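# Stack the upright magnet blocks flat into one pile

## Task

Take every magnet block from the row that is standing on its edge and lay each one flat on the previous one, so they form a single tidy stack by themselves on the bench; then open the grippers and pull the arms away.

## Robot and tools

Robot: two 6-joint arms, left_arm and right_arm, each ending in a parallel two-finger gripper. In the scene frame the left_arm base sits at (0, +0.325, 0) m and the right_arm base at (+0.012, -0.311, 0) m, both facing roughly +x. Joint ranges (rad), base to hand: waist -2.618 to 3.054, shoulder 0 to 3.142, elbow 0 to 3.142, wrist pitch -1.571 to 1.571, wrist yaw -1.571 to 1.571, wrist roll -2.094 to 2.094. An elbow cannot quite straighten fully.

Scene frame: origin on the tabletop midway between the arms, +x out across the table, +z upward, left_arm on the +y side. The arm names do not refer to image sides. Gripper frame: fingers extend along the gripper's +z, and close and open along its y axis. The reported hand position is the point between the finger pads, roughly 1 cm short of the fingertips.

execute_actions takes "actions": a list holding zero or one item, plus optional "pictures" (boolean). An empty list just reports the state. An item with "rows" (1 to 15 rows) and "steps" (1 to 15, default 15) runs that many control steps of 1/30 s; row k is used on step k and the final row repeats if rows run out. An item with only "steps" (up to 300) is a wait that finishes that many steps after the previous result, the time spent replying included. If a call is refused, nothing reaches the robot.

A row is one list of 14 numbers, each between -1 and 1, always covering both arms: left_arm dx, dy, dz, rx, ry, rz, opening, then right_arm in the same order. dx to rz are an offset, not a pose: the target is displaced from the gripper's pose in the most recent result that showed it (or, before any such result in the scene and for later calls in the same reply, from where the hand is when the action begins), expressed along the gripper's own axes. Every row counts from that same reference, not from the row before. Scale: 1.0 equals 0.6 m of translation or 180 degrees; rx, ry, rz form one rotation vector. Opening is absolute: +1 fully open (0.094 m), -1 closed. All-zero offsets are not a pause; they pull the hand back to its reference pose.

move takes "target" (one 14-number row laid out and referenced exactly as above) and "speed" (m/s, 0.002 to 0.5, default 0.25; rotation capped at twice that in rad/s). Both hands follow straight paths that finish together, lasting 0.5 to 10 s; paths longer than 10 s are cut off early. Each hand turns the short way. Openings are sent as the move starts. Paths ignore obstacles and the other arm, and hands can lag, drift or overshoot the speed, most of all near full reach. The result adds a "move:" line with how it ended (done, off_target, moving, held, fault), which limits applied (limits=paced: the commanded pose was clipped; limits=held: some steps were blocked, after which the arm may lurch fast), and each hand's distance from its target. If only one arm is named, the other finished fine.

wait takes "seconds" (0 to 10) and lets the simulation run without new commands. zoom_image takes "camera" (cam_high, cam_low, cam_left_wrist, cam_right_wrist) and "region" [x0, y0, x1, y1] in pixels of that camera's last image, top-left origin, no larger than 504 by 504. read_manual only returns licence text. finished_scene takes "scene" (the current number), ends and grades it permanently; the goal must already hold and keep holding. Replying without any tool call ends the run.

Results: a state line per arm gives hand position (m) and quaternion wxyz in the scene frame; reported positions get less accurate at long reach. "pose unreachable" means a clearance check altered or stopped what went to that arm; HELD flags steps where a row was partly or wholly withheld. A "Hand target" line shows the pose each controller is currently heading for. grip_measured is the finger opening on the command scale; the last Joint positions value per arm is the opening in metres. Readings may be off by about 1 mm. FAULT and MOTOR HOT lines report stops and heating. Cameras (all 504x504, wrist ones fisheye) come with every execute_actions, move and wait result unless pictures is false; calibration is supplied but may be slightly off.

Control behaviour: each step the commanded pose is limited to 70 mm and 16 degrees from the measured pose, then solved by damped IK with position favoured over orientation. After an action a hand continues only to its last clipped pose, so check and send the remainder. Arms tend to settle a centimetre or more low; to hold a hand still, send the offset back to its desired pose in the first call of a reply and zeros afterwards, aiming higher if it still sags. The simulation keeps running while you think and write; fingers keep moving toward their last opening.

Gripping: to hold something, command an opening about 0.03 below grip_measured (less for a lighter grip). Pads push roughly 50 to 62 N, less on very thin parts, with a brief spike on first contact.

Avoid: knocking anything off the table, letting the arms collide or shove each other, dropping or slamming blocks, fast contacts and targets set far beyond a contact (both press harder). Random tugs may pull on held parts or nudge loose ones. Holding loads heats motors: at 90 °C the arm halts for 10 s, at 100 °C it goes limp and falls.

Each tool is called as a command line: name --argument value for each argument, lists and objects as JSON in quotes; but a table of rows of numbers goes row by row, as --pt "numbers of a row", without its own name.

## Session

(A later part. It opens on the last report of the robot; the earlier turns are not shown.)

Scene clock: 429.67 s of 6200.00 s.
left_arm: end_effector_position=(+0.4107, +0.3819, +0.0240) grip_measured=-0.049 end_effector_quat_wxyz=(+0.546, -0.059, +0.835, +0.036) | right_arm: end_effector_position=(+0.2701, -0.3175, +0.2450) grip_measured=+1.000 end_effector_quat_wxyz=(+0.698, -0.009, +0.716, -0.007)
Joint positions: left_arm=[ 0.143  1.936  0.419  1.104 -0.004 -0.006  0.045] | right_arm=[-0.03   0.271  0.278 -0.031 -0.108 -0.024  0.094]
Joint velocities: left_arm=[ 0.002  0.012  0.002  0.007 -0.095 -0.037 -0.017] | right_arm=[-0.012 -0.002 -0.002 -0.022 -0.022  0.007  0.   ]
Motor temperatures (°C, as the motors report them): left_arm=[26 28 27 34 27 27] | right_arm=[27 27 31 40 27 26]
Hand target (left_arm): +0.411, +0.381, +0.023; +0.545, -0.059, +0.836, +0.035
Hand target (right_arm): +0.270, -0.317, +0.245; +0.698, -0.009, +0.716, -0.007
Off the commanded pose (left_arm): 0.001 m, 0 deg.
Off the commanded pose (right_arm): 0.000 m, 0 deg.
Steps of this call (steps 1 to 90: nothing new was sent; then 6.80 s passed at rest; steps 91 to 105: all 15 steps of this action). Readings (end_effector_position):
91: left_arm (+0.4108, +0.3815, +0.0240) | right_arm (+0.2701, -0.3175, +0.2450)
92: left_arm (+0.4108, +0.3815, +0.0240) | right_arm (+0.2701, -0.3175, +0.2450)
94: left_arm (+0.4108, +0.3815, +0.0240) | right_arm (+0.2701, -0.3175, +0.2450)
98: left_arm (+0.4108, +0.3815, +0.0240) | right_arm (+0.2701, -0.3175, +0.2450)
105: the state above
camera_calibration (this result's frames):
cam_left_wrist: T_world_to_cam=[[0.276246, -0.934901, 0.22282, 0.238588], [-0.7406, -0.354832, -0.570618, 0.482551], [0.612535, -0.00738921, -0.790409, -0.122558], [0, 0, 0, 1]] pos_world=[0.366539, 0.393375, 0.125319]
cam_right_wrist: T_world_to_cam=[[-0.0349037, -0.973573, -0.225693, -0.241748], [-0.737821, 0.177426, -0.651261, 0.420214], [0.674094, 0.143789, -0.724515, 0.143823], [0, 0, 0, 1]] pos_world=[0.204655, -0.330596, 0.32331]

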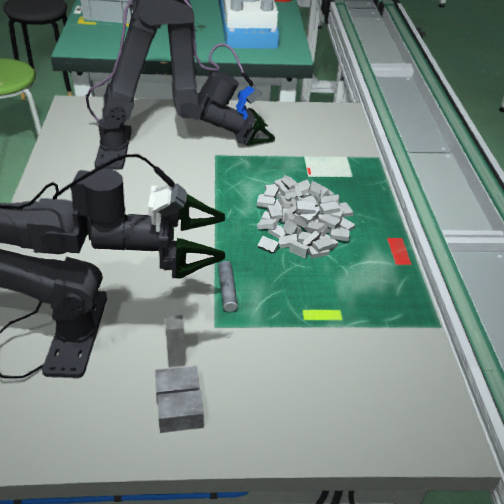

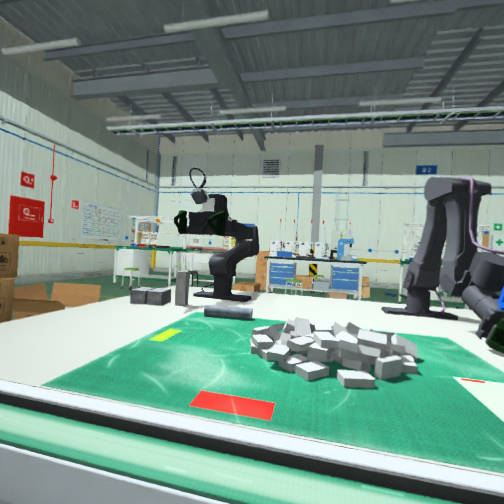

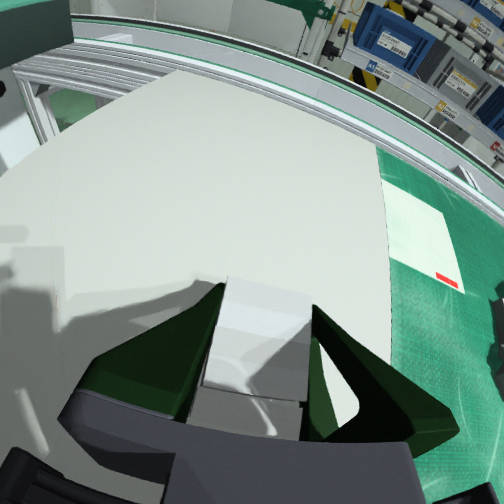

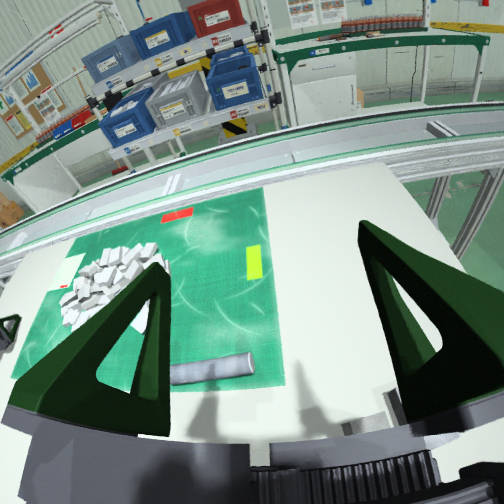

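move --target '[0.006,0,-0.009,0,0.002,0,0.1, 0,0,0,0,0,0,1]' --speed 0.008

zoom_image --camera "cam_left_wrist" --region '[130, 230, 380, 460]'

zoom_image --camera "cam_high" --region '[210, 90, 300, 160]'

Scene clock: 435.77 s of 6200.00 s.
left_arm: end_effector_position=(+0.4079, +0.3818, +0.0221) grip_measured=+0.099 end_effector_quat_wxyz=(+0.544, -0.060, +0.836, +0.037) | right_arm: end_effector_position=(+0.2701, -0.3175, +0.2450) grip_measured=+1.000 end_effector_quat_wxyz=(+0.698, -0.009, +0.716, -0.007)
Joint positions: left_arm=[ 0.143  1.936  0.41   1.108 -0.005 -0.006  0.052] | right_arm=[-0.03   0.271  0.278 -0.031 -0.108 -0.024  0.094]
Joint velocities: left_arm=[ 0.002  0.007  0.002  0.022 -0.037 -0.022 -0.001] | right_arm=[ 0.007  0.017 -0.027 -0.037 -0.007 -0.051  0.   ]
Motor temperatures (°C, as the motors report them): left_arm=[26 29 27 34 27 27] | right_arm=[27 27 31 40 27 26]
Hand target (left_arm): +0.404, +0.381, +0.023; +0.543, -0.059, +0.837, +0.036
Hand target (right_arm): +0.270, -0.317, +0.245; +0.698, -0.009, +0.716, -0.007
Off the commanded pose (left_arm): 0.004 m, 0 deg.
Off the commanded pose (right_arm): 0.000 m, 0 deg.
After step 90, 1.97 s passed at rest.
move: done
camera_calibration (this result's frames):
cam_left_wrist: T_world_to_cam=[[0.278415, -0.934555, 0.221567, 0.238646], [-0.743273, -0.355751, -0.566557, 0.480648], [0.608301, -0.00694712, -0.793676, -0.120688], [0, 0, 0, 1]] pos_world=[0.364224, 0.39318, 0.123651]
cam_right_wrist: T_world_to_cam=[[-0.0349037, -0.973573, -0.225693, -0.241748], [-0.737821, 0.177426, -0.651261, 0.420214], [0.674094, 0.143789, -0.724515, 0.143823], [0, 0, 0, 1]] pos_world=[0.204655, -0.330596, 0.32331]

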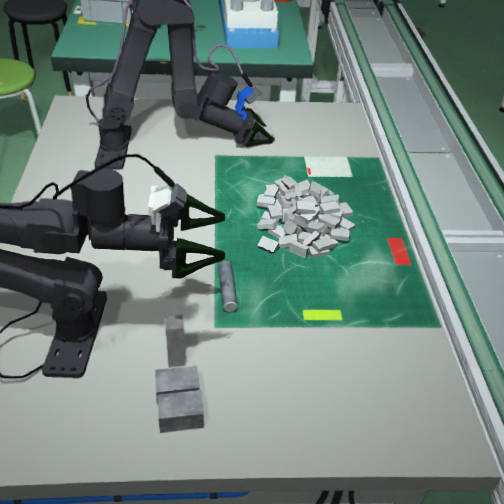

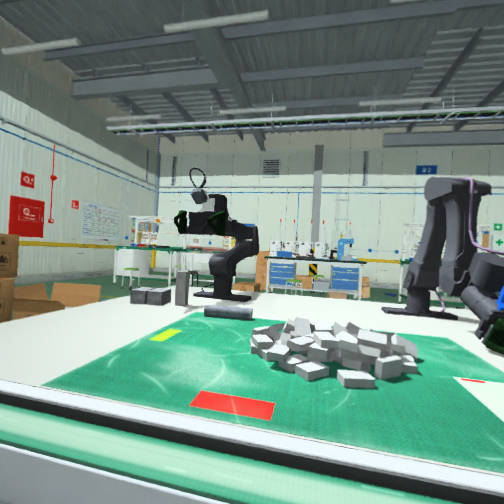

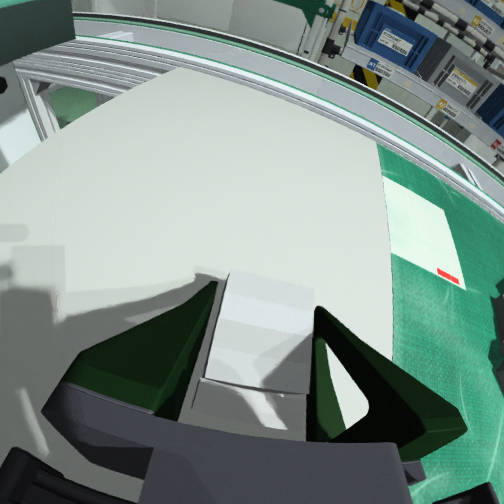

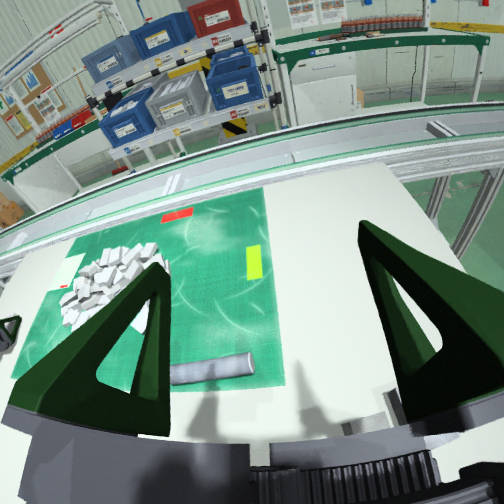

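Region (130, 230, 380, 460) of cam_left_wrist's 504x504 image, scaled by 2.016, with more detail than that image has; it fills the top 464 rows of this view, and the rest is white.

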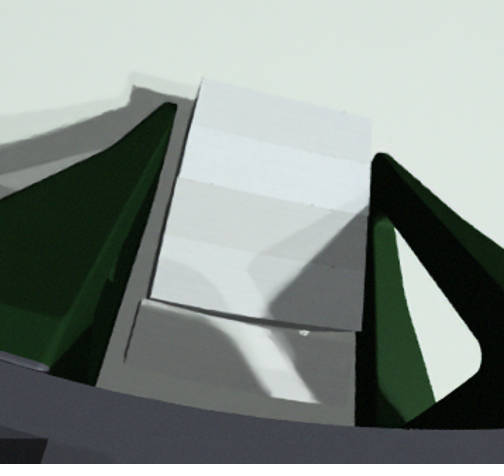

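Region (210, 90, 300, 160) of cam_high's 504x504 image, scaled by 5.600, with more detail than that image has.

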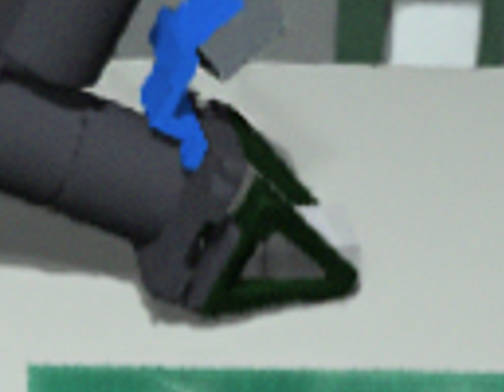

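Now close on all five.

execute_actions --actions '[{"rows": [[0,0,0,0,0,0,0.07,0,0,0,0,0,0,1],[0,0,0,0,0,0,0.04,0,0,0,0,0,0,1],[0,0,0,0,0,0,0.01,0,0,0,0,0,0,1],[0,0,0,0,0,0,-0.02,0,0,0,0,0,0,1],[0,0,0,0,0,0,-0.04,0,0,0,0,0,0,1],[0,0,0,0,0,0,-0.06,0,0,0,0,0,0,1],[0,0,0,0,0,0,-0.08,0,0,0,0,0,0,1],[0,0,0,0,0,0,-0.10,0,0,0,0,0,0,1],[0,0,0,0,0,0,-0.115,0,0,0,0,0,0,1],[0,0,0,0,0,0,-0.13,0,0,0,0,0,0,1],[0,0,0,0,0,0,-0.145,0,0,0,0,0,0,1],[0,0,0,0,0,0,-0.16,0,0,0,0,0,0,1],[0,0,0,0,0,0,-0.175,0,0,0,0,0,0,1],[0,0,0,0,0,0,-0.19,0,0,0,0,0,0,1],[0,0,0,0,0,0,-0.2,0,0,0,0,0,0,1]], "steps": 15}]' --pictures false

move --target '[-0.038,0,-0.017,0,0,0,-0.2, 0,0,0,0,0,0,1]' --speed 0.02

zoom_image --camera "cam_left_wrist" --region '[130, 230, 380, 460]'

zoom_image --camera "cam_high" --region '[210, 90, 300, 160]'

Scene clock: 443.83 s of 6200.00 s.
left_arm: end_effector_position=(+0.4078, +0.3827, +0.0221) grip_measured=-0.145 end_effector_quat_wxyz=(+0.543, -0.061, +0.836, +0.039) | right_arm: end_effector_position=(+0.2701, -0.3175, +0.2450) grip_measured=+1.000 end_effector_quat_wxyz=(+0.698, -0.009, +0.716, -0.007)
Joint positions: left_arm=[ 0.143  1.936  0.41   1.108 -0.011 -0.006  0.04 ] | right_arm=[-0.03   0.271  0.278 -0.031 -0.108 -0.024  0.094]
Joint velocities: left_arm=[-0.012  0.002  0.002  0.007  0.022  0.007 -0.001] | right_arm=[-0.002 -0.012 -0.007 -0.051  0.007  0.022  0.   ]
Motor temperatures (°C, as the motors report them): left_arm=[26 29 27 34 27 27] | right_arm=[27 27 31 40 27 26]
Hand target (left_arm): +0.408, +0.382, +0.022; +0.544, -0.060, +0.836, +0.037
Hand target (right_arm): +0.270, -0.317, +0.245; +0.698, -0.009, +0.716, -0.007
Off the commanded pose (left_arm): 0.001 m, 0 deg.
Off the commanded pose (right_arm): 0.000 m, 0 deg.
Steps of this call (steps 1 to 90: nothing new was sent; then 4.57 s passed at rest; steps 91 to 105: all 15 steps of this action). Readings (end_effector_position):
91: left_arm (+0.4079, +0.3818, +0.0221) | right_arm (+0.2701, -0.3175, +0.2450)
92: left_arm (+0.4079, +0.3818, +0.0221) | right_arm (+0.2701, -0.3175, +0.2450)
94: left_arm (+0.4079, +0.3818, +0.0221) | right_arm (+0.2701, -0.3175, +0.2450)
98: left_arm (+0.4078, +0.3822, +0.0221) | right_arm (+0.2701, -0.3175, +0.2450)
105: the state above

Scene clock: 445.53 s of 6200.00 s.
left_arm: end_effector_position=(+0.3995, +0.3816, +0.0272) grip_measured=-0.145 end_effector_quat_wxyz=(+0.517, -0.062, +0.853, +0.037) | right_arm: end_effector_position=(+0.2701, -0.3175, +0.2450) grip_measured=+1.000 end_effector_quat_wxyz=(+0.698, -0.009, +0.716, -0.007)
Joint positions: left_arm=[ 0.143  1.821  0.41   0.931 -0.011 -0.006  0.04 ] | right_arm=[-0.03   0.271  0.278 -0.031 -0.108 -0.024  0.094]
Joint velocities: left_arm=[ 0.007 -0.007 -0.007  0.007 -0.022 -0.007 -0.001] | right_arm=[ 0.002  0.017 -0.007 -0.037  0.022 -0.051  0.   ]
Motor temperatures (°C, as the motors report them): left_arm=[26 29 27 35 27 27] | right_arm=[27 27 31 40 27 26]
Hand target (left_arm): +0.408, +0.383, +0.047; +0.543, -0.061, +0.836, +0.039
Hand target (right_arm): +0.270, -0.317, +0.245; +0.698, -0.009, +0.716, -0.007
Off the commanded pose (left_arm): 0.022 m, 4 deg.
Off the commanded pose (right_arm): 0.000 m, 0 deg.
move: off_target (left_arm)
camera_calibration (this result's frames):
cam_left_wrist: T_world_to_cam=[[0.296175, -0.931905, 0.209364, 0.23193], [-0.77493, -0.362592, -0.517698, 0.491185], [0.558359, -0.00891308, -0.829552, -0.0899196], [0, 0, 0, 1]] pos_world=[0.362149, 0.393435, 0.131134]
cam_right_wrist: T_world_to_cam=[[-0.0349037, -0.973573, -0.225693, -0.241748], [-0.737821, 0.177426, -0.651261, 0.420214], [0.674094, 0.143789, -0.724515, 0.143823], [0, 0, 0, 1]] pos_world=[0.204655, -0.330596, 0.32331]

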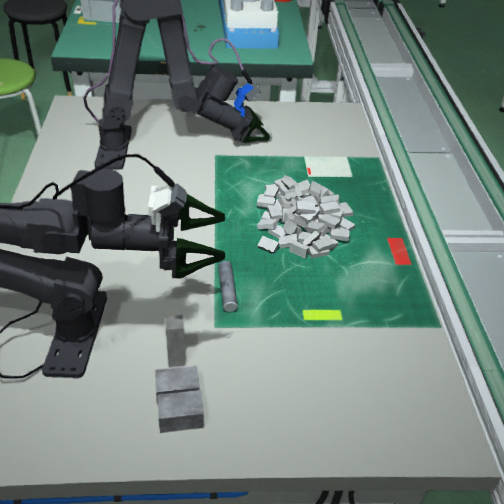

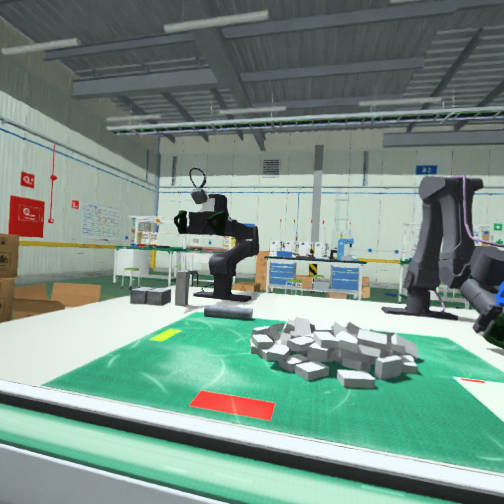

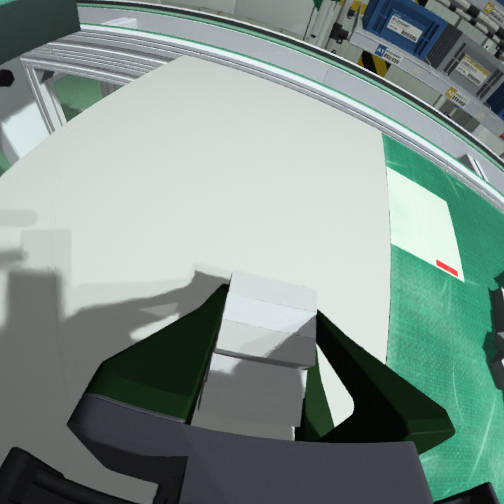

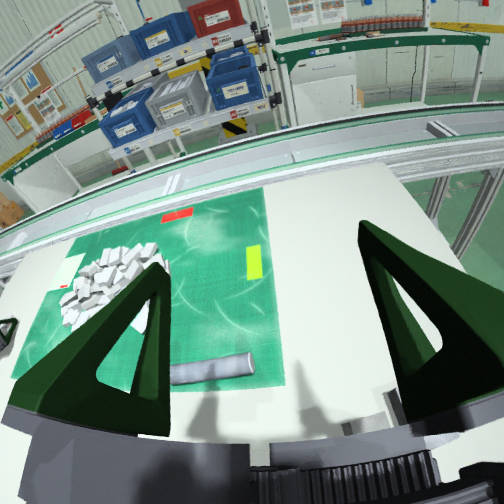

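Region (130, 230, 380, 460) of cam_left_wrist's 504x504 image, scaled by 2.016, with more detail than that image has; it fills the top 464 rows of this view, and the rest is white.

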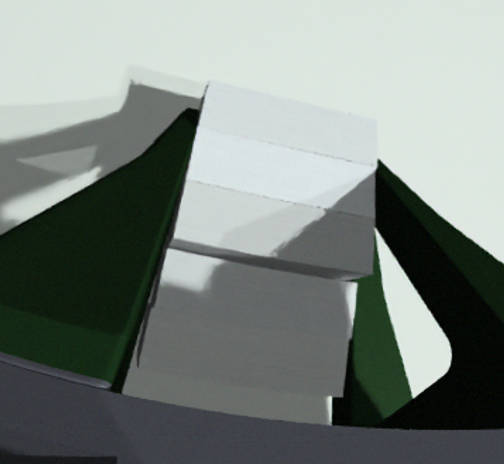

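Region (210, 90, 300, 160) of cam_high's 504x504 image, scaled by 5.600, with more detail than that image has.

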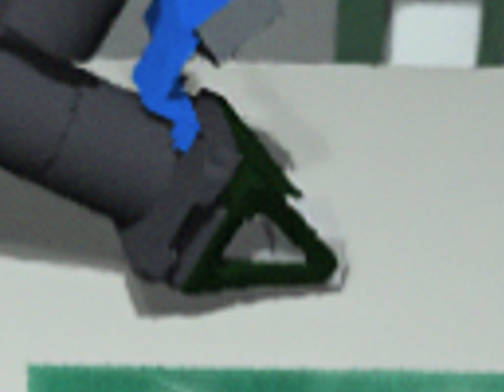

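move --target '[-0.1127,0,-0.036,0,-0.01,0,-0.2, 0,0,0,0,0,0,1]' --speed 0.03

zoom_image --camera "cam_high" --region '[190, 60, 310, 160]'

Scene clock: 453.53 s of 6200.00 s.
left_arm: end_effector_position=(+0.3978, +0.3814, +0.0671) grip_measured=-0.145 end_effector_quat_wxyz=(+0.494, -0.063, +0.867, +0.036) | right_arm: end_effector_position=(+0.2701, -0.3175, +0.2450) grip_measured=+1.000 end_effector_quat_wxyz=(+0.698, -0.009, +0.716, -0.007)
Joint positions: left_arm=[ 0.143  1.575  0.49   0.549 -0.011 -0.006  0.04 ] | right_arm=[-0.03   0.271  0.278 -0.031 -0.108 -0.024  0.094]
Joint velocities: left_arm=[-0.007 -0.007 -0.002 -0.11   0.022  0.051  0.001] | right_arm=[-0.032  0.022 -0.007 -0.022 -0.066 -0.007  0.   ]
Motor temperatures (°C, as the motors report them): left_arm=[26 30 28 35 27 27] | right_arm=[27 27 31 40 27 26]
Hand target (left_arm): +0.411, +0.385, +0.096; +0.531, -0.062, +0.844, +0.039
Hand target (right_arm): +0.270, -0.317, +0.245; +0.698, -0.009, +0.716, -0.007
Off the commanded pose (left_arm): 0.033 m, 5 deg.
Off the commanded pose (right_arm): 0.000 m, 0 deg.
After step 90, 2.37 s passed at rest.
move: off_target (left_arm)
camera_calibration (this result's frames):
cam_left_wrist: T_world_to_cam=[[0.30739, -0.930408, 0.199632, 0.219475], [-0.802062, -0.366215, -0.471787, 0.519571], [0.512063, -0.015095, -0.858816, -0.0330861], [0, 0, 0, 1]] pos_world=[0.366206, 0.393977, 0.172898]
cam_right_wrist: T_world_to_cam=[[-0.0349037, -0.973573, -0.225693, -0.241748], [-0.737821, 0.177426, -0.651261, 0.420214], [0.674094, 0.143789, -0.724515, 0.143823], [0, 0, 0, 1]] pos_world=[0.204655, -0.330596, 0.32331]

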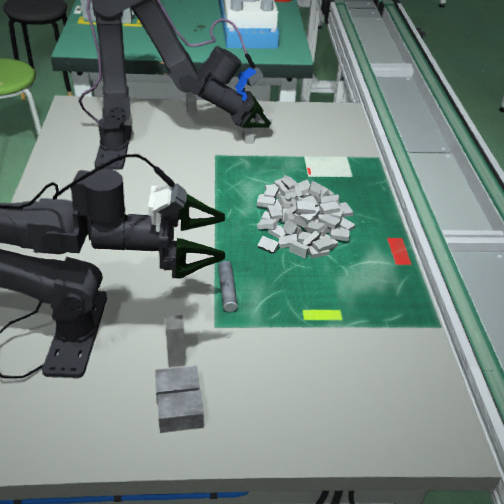

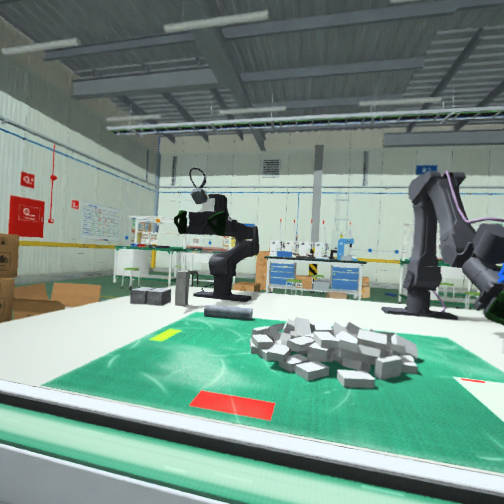

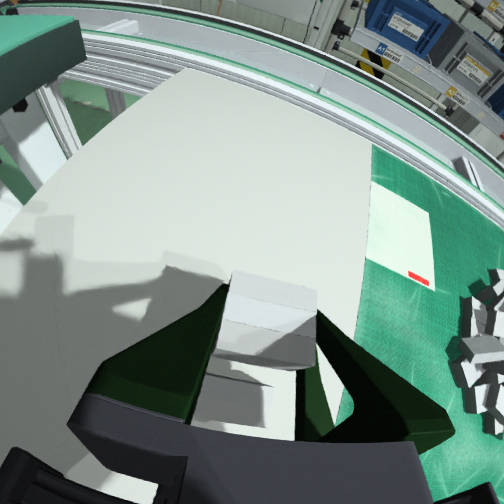

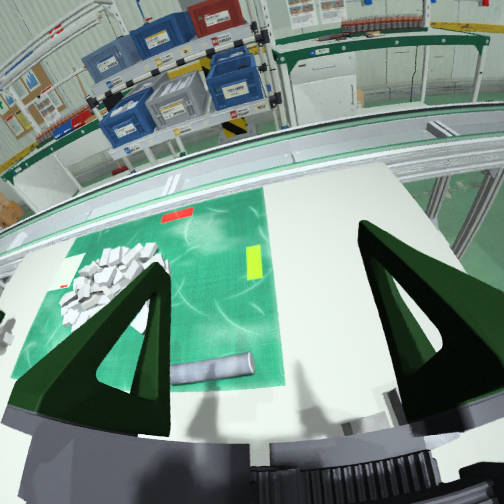

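Region (190, 60, 310, 160) of cam_high's 504x504 image, scaled by 4.200, with more detail than that image has.

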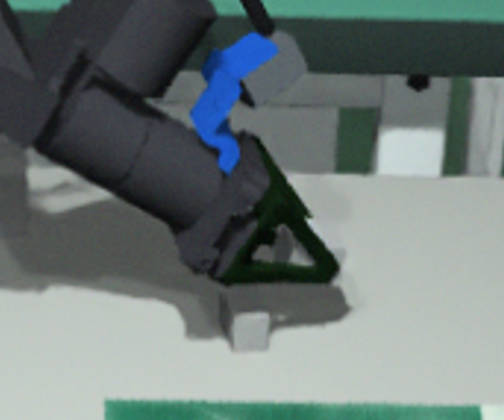

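move --target '[-0.1,0,-0.06,0,0.2,0,-0.2, 0,0,0,0,0,0,1]' --speed 0.12

Scene clock: 470.10 s of 6200.00 s.
left_arm: end_effector_position=(+0.3909, +0.3790, +0.1232) grip_measured=-0.145 end_effector_quat_wxyz=(+0.182, -0.066, +0.981, +0.013) | right_arm: end_effector_position=(+0.2701, -0.3175, +0.2450) grip_measured=+1.000 end_effector_quat_wxyz=(+0.698, -0.009, +0.716, -0.007)
Joint positions: left_arm=[ 0.143  1.704  1.364 -0.864 -0.003 -0.     0.04 ] | right_arm=[-0.03   0.271  0.278 -0.031 -0.108 -0.024  0.094]
Joint velocities: left_arm=[-0.007 -0.012  0.007  0.007  0.081  0.007  0.   ] | right_arm=[ 0.002  0.007  0.002 -0.051 -0.037  0.037  0.   ]
Motor temperatures (°C, as the motors report them): left_arm=[26 30 29 36 27 27] | right_arm=[27 27 31 40 27 26]
Hand target (left_arm): +0.400, +0.383, +0.136; +0.202, -0.065, +0.977, +0.013
Hand target (right_arm): +0.270, -0.317, +0.245; +0.698, -0.009, +0.716, -0.007
Off the commanded pose (left_arm): 0.016 m, 2 deg.
Off the commanded pose (right_arm): 0.000 m, 0 deg.
After step 90, 10.37 s passed at rest.
move: off_target (left_arm)
camera_calibration (this result's frames):
cam_left_wrist: T_world_to_cam=[[0.383373, -0.922278, 0.0492692, 0.193963], [-0.9153, -0.372257, 0.153784, 0.50904], [-0.12349, -0.104053, -0.986875, 0.316526], [0, 0, 0, 1]] pos_world=[0.430652, 0.401317, 0.224533]
cam_right_wrist: T_world_to_cam=[[-0.0349037, -0.973573, -0.225693, -0.241748], [-0.737821, 0.177426, -0.651261, 0.420214], [0.674094, 0.143789, -0.724515, 0.143823], [0, 0, 0, 1]] pos_world=[0.204655, -0.330596, 0.32331]

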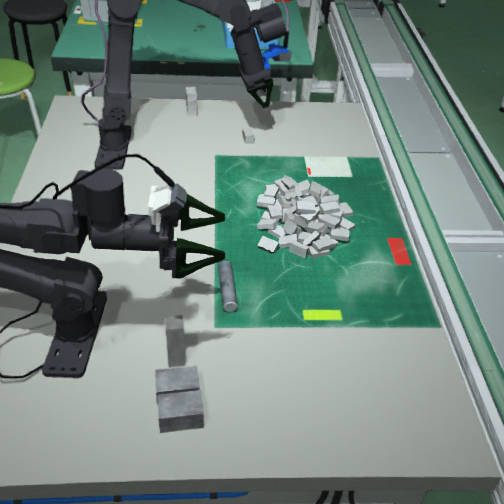

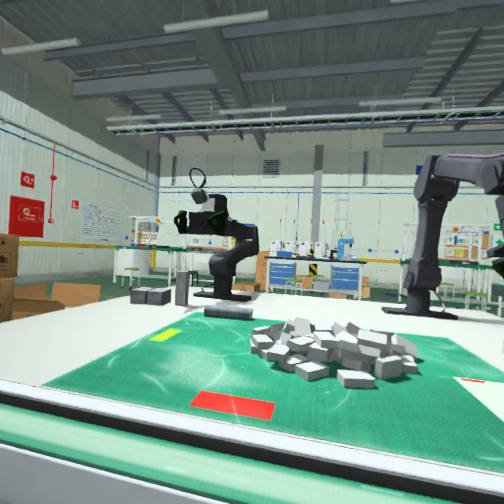

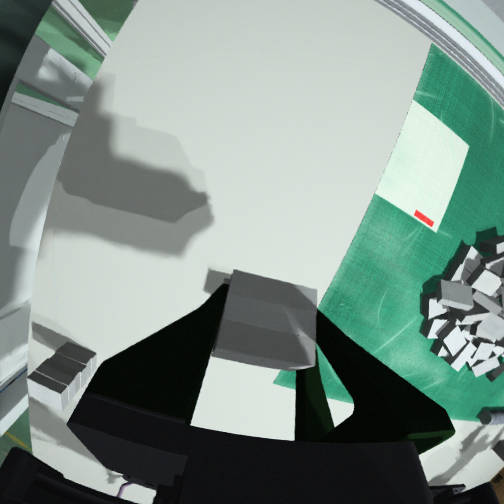

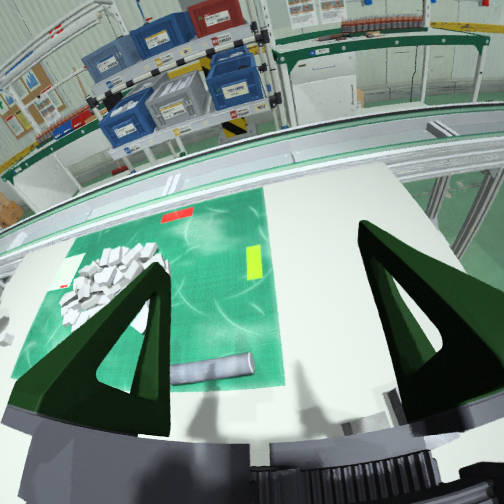

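move --target '[0.3319,-0.1903,-0.0328,-0.0038,0.2444,0.1669,-0.2, 0,0,0,0,0,0,1]' --speed 0.15

zoom_image --camera "cam_low" --region '[360, 230, 504, 350]'

Scene clock: 484.67 s of 6200.00 s.
left_arm: end_effector_position=(+0.2266, +0.2363, +0.0707) grip_measured=-0.146 end_effector_quat_wxyz=(-0.181, +0.194, +0.964, +0.029) | right_arm: end_effector_position=(+0.2701, -0.3175, +0.2450) grip_measured=+1.000 end_effector_quat_wxyz=(+0.698, -0.009, +0.716, -0.007)
Joint positions: left_arm=[-0.363  1.845  1.322 -1.417  0.005  0.024  0.04 ] | right_arm=[-0.03   0.271  0.278 -0.031 -0.108 -0.024  0.094]
Joint velocities: left_arm=[-0.002  0.012 -0.012  0.051 -0.081 -0.095 -0.   ] | right_arm=[ 0.002 -0.007  0.017  0.037 -0.037  0.022  0.   ]
Motor temperatures (°C, as the motors report them): left_arm=[26 30 30 34 27 27] | right_arm=[27 27 31 40 27 26]
Hand target (left_arm): +0.217, +0.237, +0.073; -0.200, +0.191, +0.961, +0.030
Hand target (right_arm): +0.270, -0.317, +0.245; +0.698, -0.009, +0.716, -0.007
Off the commanded pose (left_arm): 0.012 m, 3 deg.
Off the commanded pose (right_arm): 0.000 m, 0 deg.
After step 90, 8.10 s passed at rest.
move: off_target (left_arm)
camera_calibration (this result's frames):
cam_left_wrist: T_world_to_cam=[[-0.164253, -0.978995, -0.120789, 0.277388], [-0.649615, 0.0152079, 0.760111, 0.119023], [-0.742308, 0.203317, -0.638468, 0.272583], [0, 0, 0, 1]] pos_world=[0.325221, 0.214331, 0.11707]
cam_right_wrist: T_world_to_cam=[[-0.0349037, -0.973573, -0.225693, -0.241748], [-0.737821, 0.177426, -0.651261, 0.420214], [0.674094, 0.143789, -0.724515, 0.143823], [0, 0, 0, 1]] pos_world=[0.204655, -0.330596, 0.32331]

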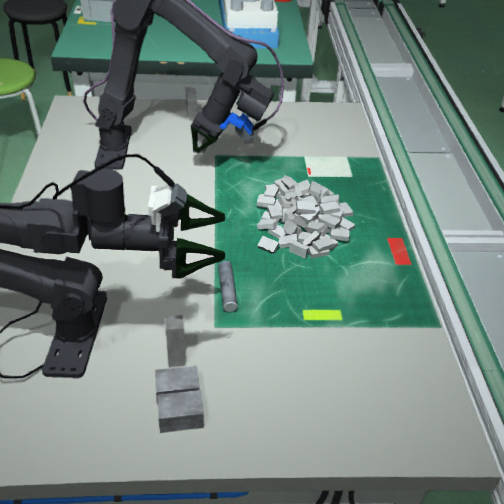

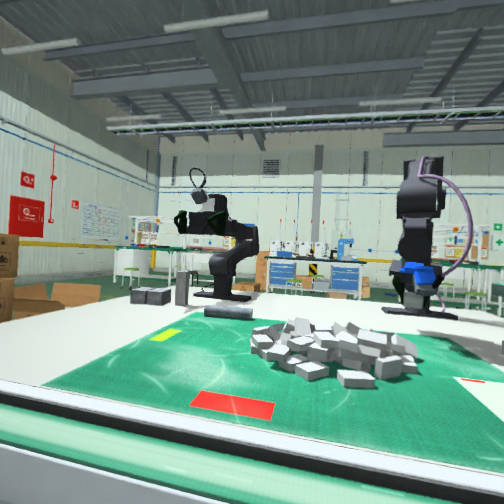

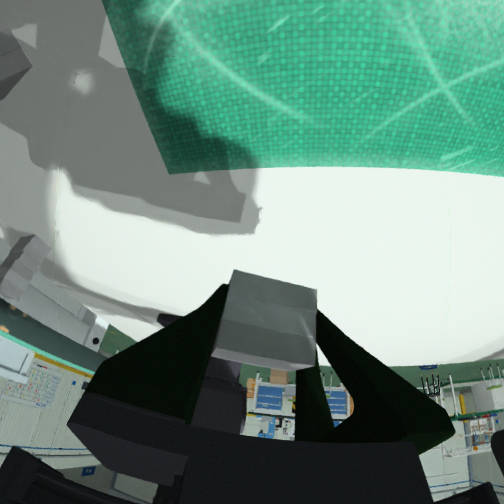

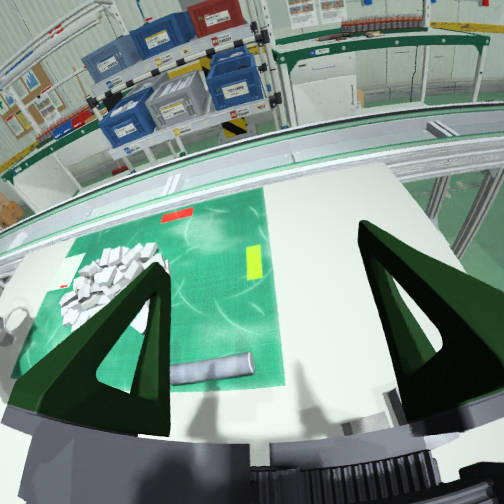

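Region (360, 230, 504, 350) of cam_low's 504x504 image, scaled by 3.500, with more detail than that image has.

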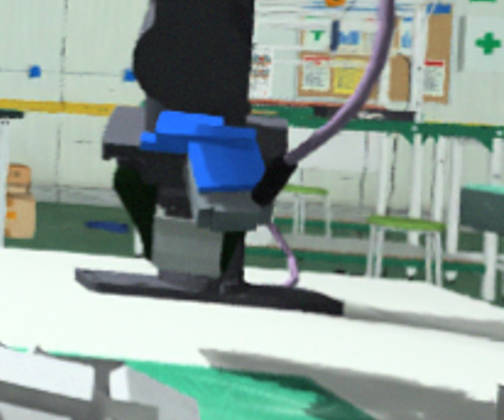

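execute_actions --actions '[]'

Scene clock: 497.37 s of 6200.00 s.
left_arm: end_effector_position=(+0.2265, +0.2363, +0.0708) grip_measured=-0.146 end_effector_quat_wxyz=(-0.182, +0.194, +0.964, +0.029) | right_arm: end_effector_position=(+0.2701, -0.3175, +0.2450) grip_measured=+1.000 end_effector_quat_wxyz=(+0.698, -0.009, +0.716, -0.007)
Joint positions: left_arm=[-0.363  1.845  1.322 -1.418  0.005  0.024  0.04 ] | right_arm=[-0.03   0.271  0.278 -0.031 -0.108 -0.024  0.094]
Joint velocities: left_arm=[-0.012 -0.002 -0.012 -0.007 -0.051  0.022 -0.   ] | right_arm=[-0.017 -0.002 -0.007  0.007  0.007 -0.007  0.   ]
Motor temperatures (°C, as the motors report them): left_arm=[26 30 29 33 27 27] | right_arm=[27 27 31 40 27 26]
Hand target (left_arm): +0.217, +0.237, +0.073; -0.200, +0.191, +0.961, +0.030
Hand target (right_arm): +0.270, -0.317, +0.245; +0.698, -0.009, +0.716, -0.007
Off the commanded pose (left_arm): 0.012 m, 3 deg.
Off the commanded pose (right_arm): 0.000 m, 0 deg.
Steps of this call (steps 1 to 90: nothing new was sent; then 9.70 s passed at rest). Readings (end_effector_position):
1: left_arm (+0.2266, +0.2363, +0.0707) | right_arm (+0.2701, -0.3175, +0.2450)
2: left_arm (+0.2266, +0.2363, +0.0707) | right_arm (+0.2701, -0.3175, +0.2450)
4: left_arm (+0.2266, +0.2363, +0.0707) | right_arm (+0.2701, -0.3175, +0.2450)
8: left_arm (+0.2266, +0.2363, +0.0707) | right_arm (+0.2701, -0.3175, +0.2450)
90: the state above
camera_calibration (this result's frames):
cam_left_wrist: T_world_to_cam=[[-0.163985, -0.979004, -0.121079, 0.277395], [-0.649117, 0.0146669, 0.760547, 0.118847], [-0.742803, 0.203313, -0.637894, 0.272563], [0, 0, 0, 1]] pos_world=[0.325095, 0.214412, 0.117065]
cam_right_wrist: T_world_to_cam=[[-0.0349037, -0.973573, -0.225693, -0.241748], [-0.737821, 0.177426, -0.651261, 0.420214], [0.674094, 0.143789, -0.724515, 0.143823], [0, 0, 0, 1]] pos_world=[0.204655, -0.330596, 0.32331]

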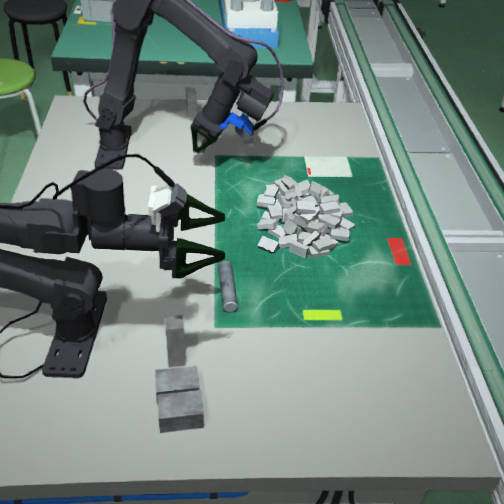

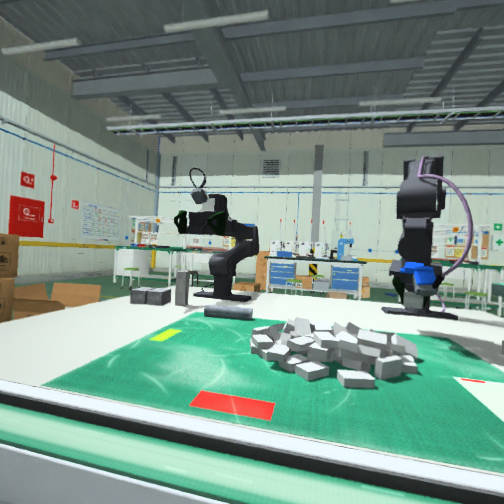

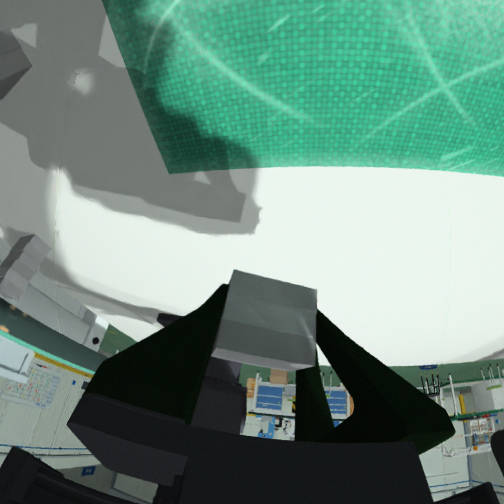

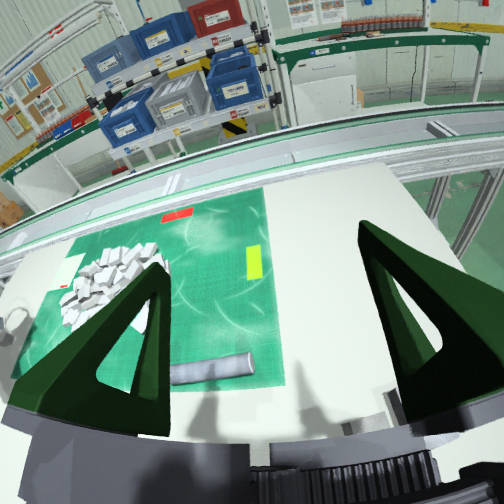

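move --target '[-0.0084, 0, 0.058, 0, 0.026, 0, -0.2, 0, 0, 0, 0, 0, 0, 1]' --speed 0.04

Scene clock: 507.50 s of 6200.00 s.
left_arm: end_effector_position=(+0.2236, +0.2374, +0.0364) grip_measured=-0.146 end_effector_quat_wxyz=(-0.211, +0.193, +0.958, +0.035) | right_arm: end_effector_position=(+0.2701, -0.3175, +0.2450) grip_measured=+1.000 end_effector_quat_wxyz=(+0.698, -0.009, +0.716, -0.007)
Joint positions: left_arm=[-0.363  1.936  1.275 -1.34   0.005  0.024  0.04 ] | right_arm=[-0.03   0.271  0.278 -0.031 -0.108 -0.024  0.094]
Joint velocities: left_arm=[-0.012  0.012  0.012 -0.007  0.022  0.007  0.   ] | right_arm=[-0.007  0.012 -0.007 -0.007  0.051 -0.037  0.   ]
Motor temperatures (°C, as the motors report them): left_arm=[26 30 28 33 27 27] | right_arm=[27 27 31 40 27 26]
Hand target (left_arm): +0.218, +0.239, +0.037; -0.221, +0.193, +0.955, +0.037
Hand target (right_arm): +0.270, -0.317, +0.245; +0.698, -0.009, +0.716, -0.007
Off the commanded pose (left_arm): 0.005 m, 1 deg.
Off the commanded pose (right_arm): 0.000 m, 0 deg.
After step 90, 5.80 s passed at rest.
move: done
camera_calibration (this result's frames):
cam_left_wrist: T_world_to_cam=[[-0.171121, -0.976204, -0.133201, 0.275231], [-0.605438, -0.00246853, 0.795888, 0.136135], [-0.777279, 0.216838, -0.590609, 0.251087], [0, 0, 0, 1]] pos_world=[0.324684, 0.214573, 0.0766069]
cam_right_wrist: T_world_to_cam=[[-0.0349037, -0.973573, -0.225693, -0.241748], [-0.737821, 0.177426, -0.651261, 0.420214], [0.674094, 0.143789, -0.724515, 0.143823], [0, 0, 0, 1]] pos_world=[0.204655, -0.330596, 0.32331]

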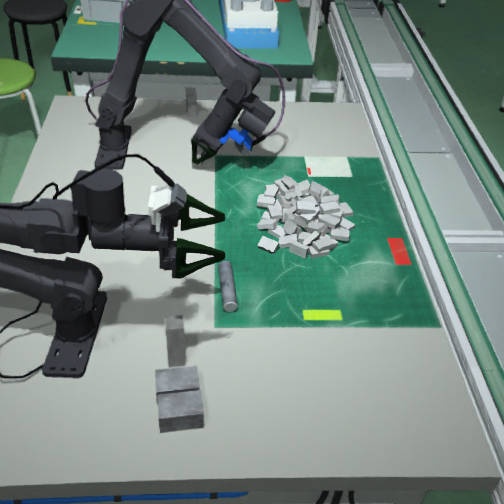

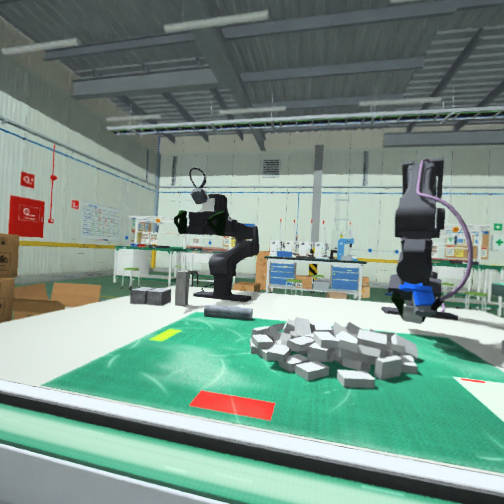

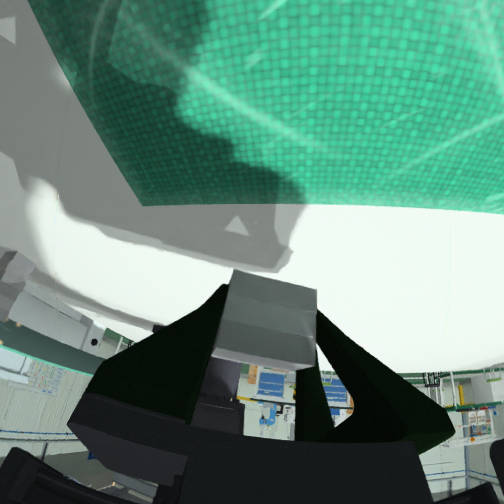

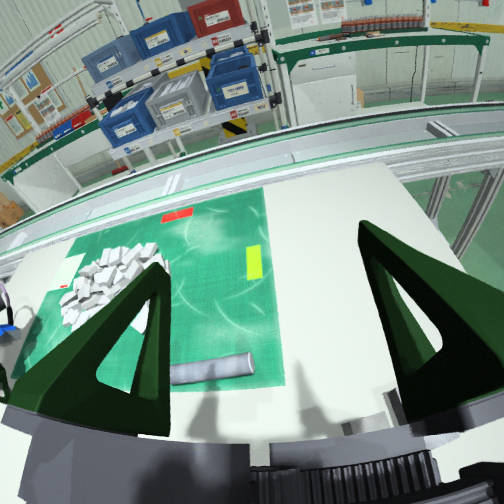

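zoom_image --camera "cam_high" --region '[170, 90, 290, 180]'

zoom_image --camera "cam_low" --region '[370, 260, 504, 360]'

Region (170, 90, 290, 180) of cam_high's 504x504 image, scaled by 4.200, with more detail than that image has; it fills the top 378 rows of this view, and the rest is white.

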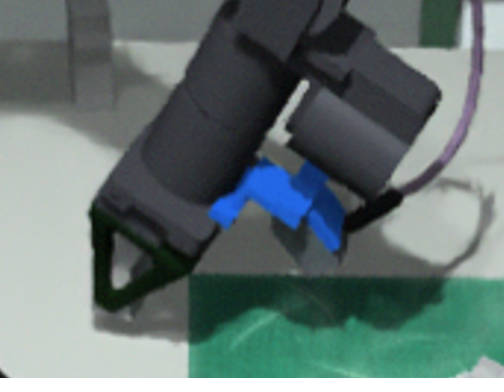

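Region (370, 260, 504, 360) of cam_low's 504x504 image, scaled by 3.761, with more detail than that image has; it fills the top 376 rows of this view, and the rest is white.

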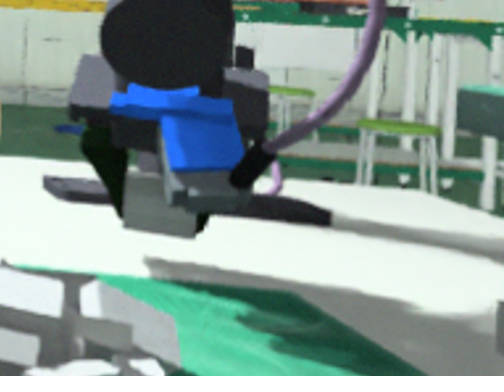

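move --target '[-0.014, 0, 0.031, 0, 0, 0, -0.2, 0, 0, 0, 0, 0, 0, 1]' --speed 0.012

Scene clock: 517.40 s of 6200.00 s.
left_arm: end_effector_position=(+0.2288, +0.2354, +0.0168) grip_measured=-0.146 end_effector_quat_wxyz=(-0.200, +0.193, +0.960, +0.033) | right_arm: end_effector_position=(+0.2701, -0.3175, +0.2450) grip_measured=+1.000 end_effector_quat_wxyz=(+0.698, -0.009, +0.716, -0.007)
Joint positions: left_arm=[-0.363  1.966  1.241 -1.253  0.005  0.024  0.04 ] | right_arm=[-0.03   0.271  0.278 -0.031 -0.108 -0.024  0.094]
Joint velocities: left_arm=[ 0.012 -0.022 -0.012 -0.007  0.007 -0.051 -0.   ] | right_arm=[-0.022 -0.007 -0.007  0.007  0.007 -0.051  0.   ]
Motor temperatures (°C, as the motors report them): left_arm=[26 30 28 32 27 27] | right_arm=[27 27 31 41 27 26]
Hand target (left_arm): +0.223, +0.237, +0.016; -0.211, +0.193, +0.958, +0.035
Hand target (right_arm): +0.270, -0.317, +0.245; +0.698, -0.009, +0.716, -0.007
Off the commanded pose (left_arm): 0.006 m, 1 deg.
Off the commanded pose (right_arm): 0.000 m, 0 deg.
After step 90, 5.00 s passed at rest.
move: done
camera_calibration (this result's frames):
cam_left_wrist: T_world_to_cam=[[-0.168285, -0.977317, -0.128576, 0.271072], [-0.622536, 0.00423898, 0.78258, 0.157382], [-0.764283, 0.21174, -0.609128, 0.242467], [0, 0, 0, 1]] pos_world=[0.328907, 0.212916, 0.0593832]
cam_right_wrist: T_world_to_cam=[[-0.0349037, -0.973573, -0.225693, -0.241748], [-0.737821, 0.177426, -0.651261, 0.420214], [0.674094, 0.143789, -0.724515, 0.143823], [0, 0, 0, 1]] pos_world=[0.204655, -0.330596, 0.32331]

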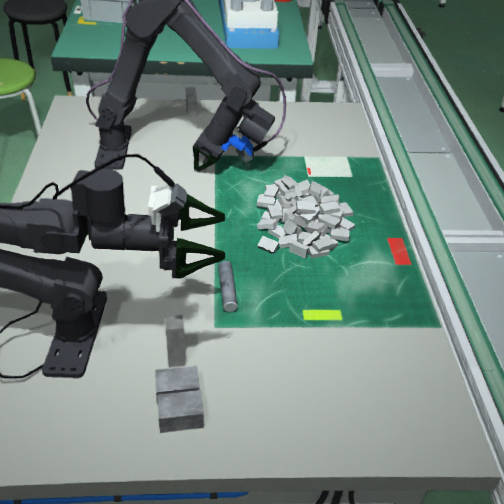

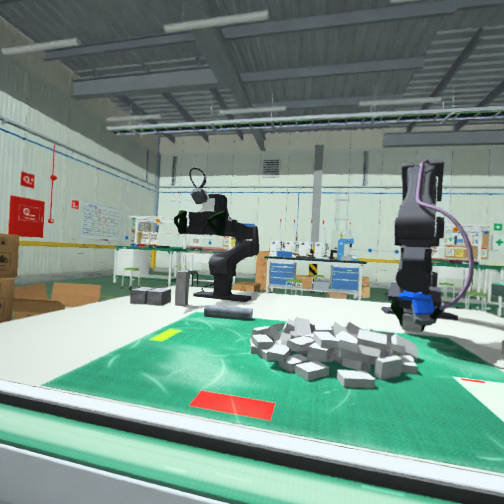

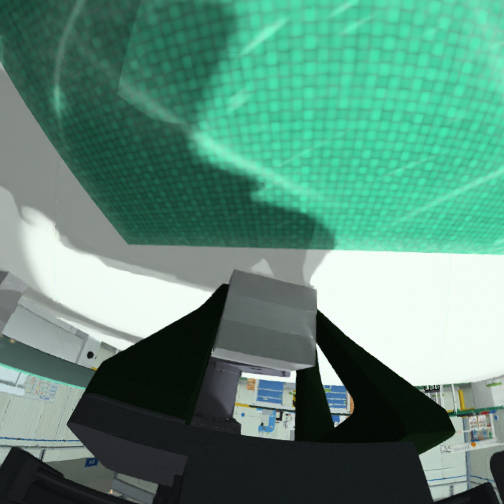

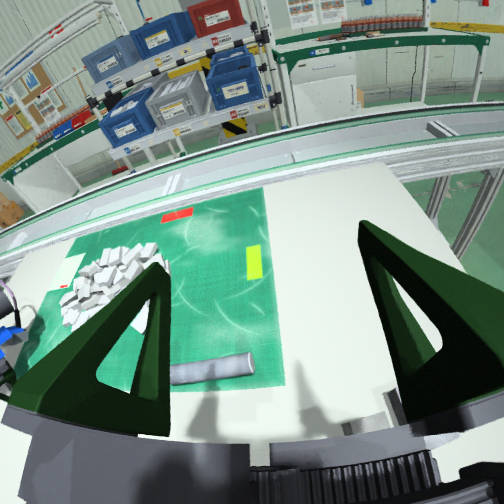

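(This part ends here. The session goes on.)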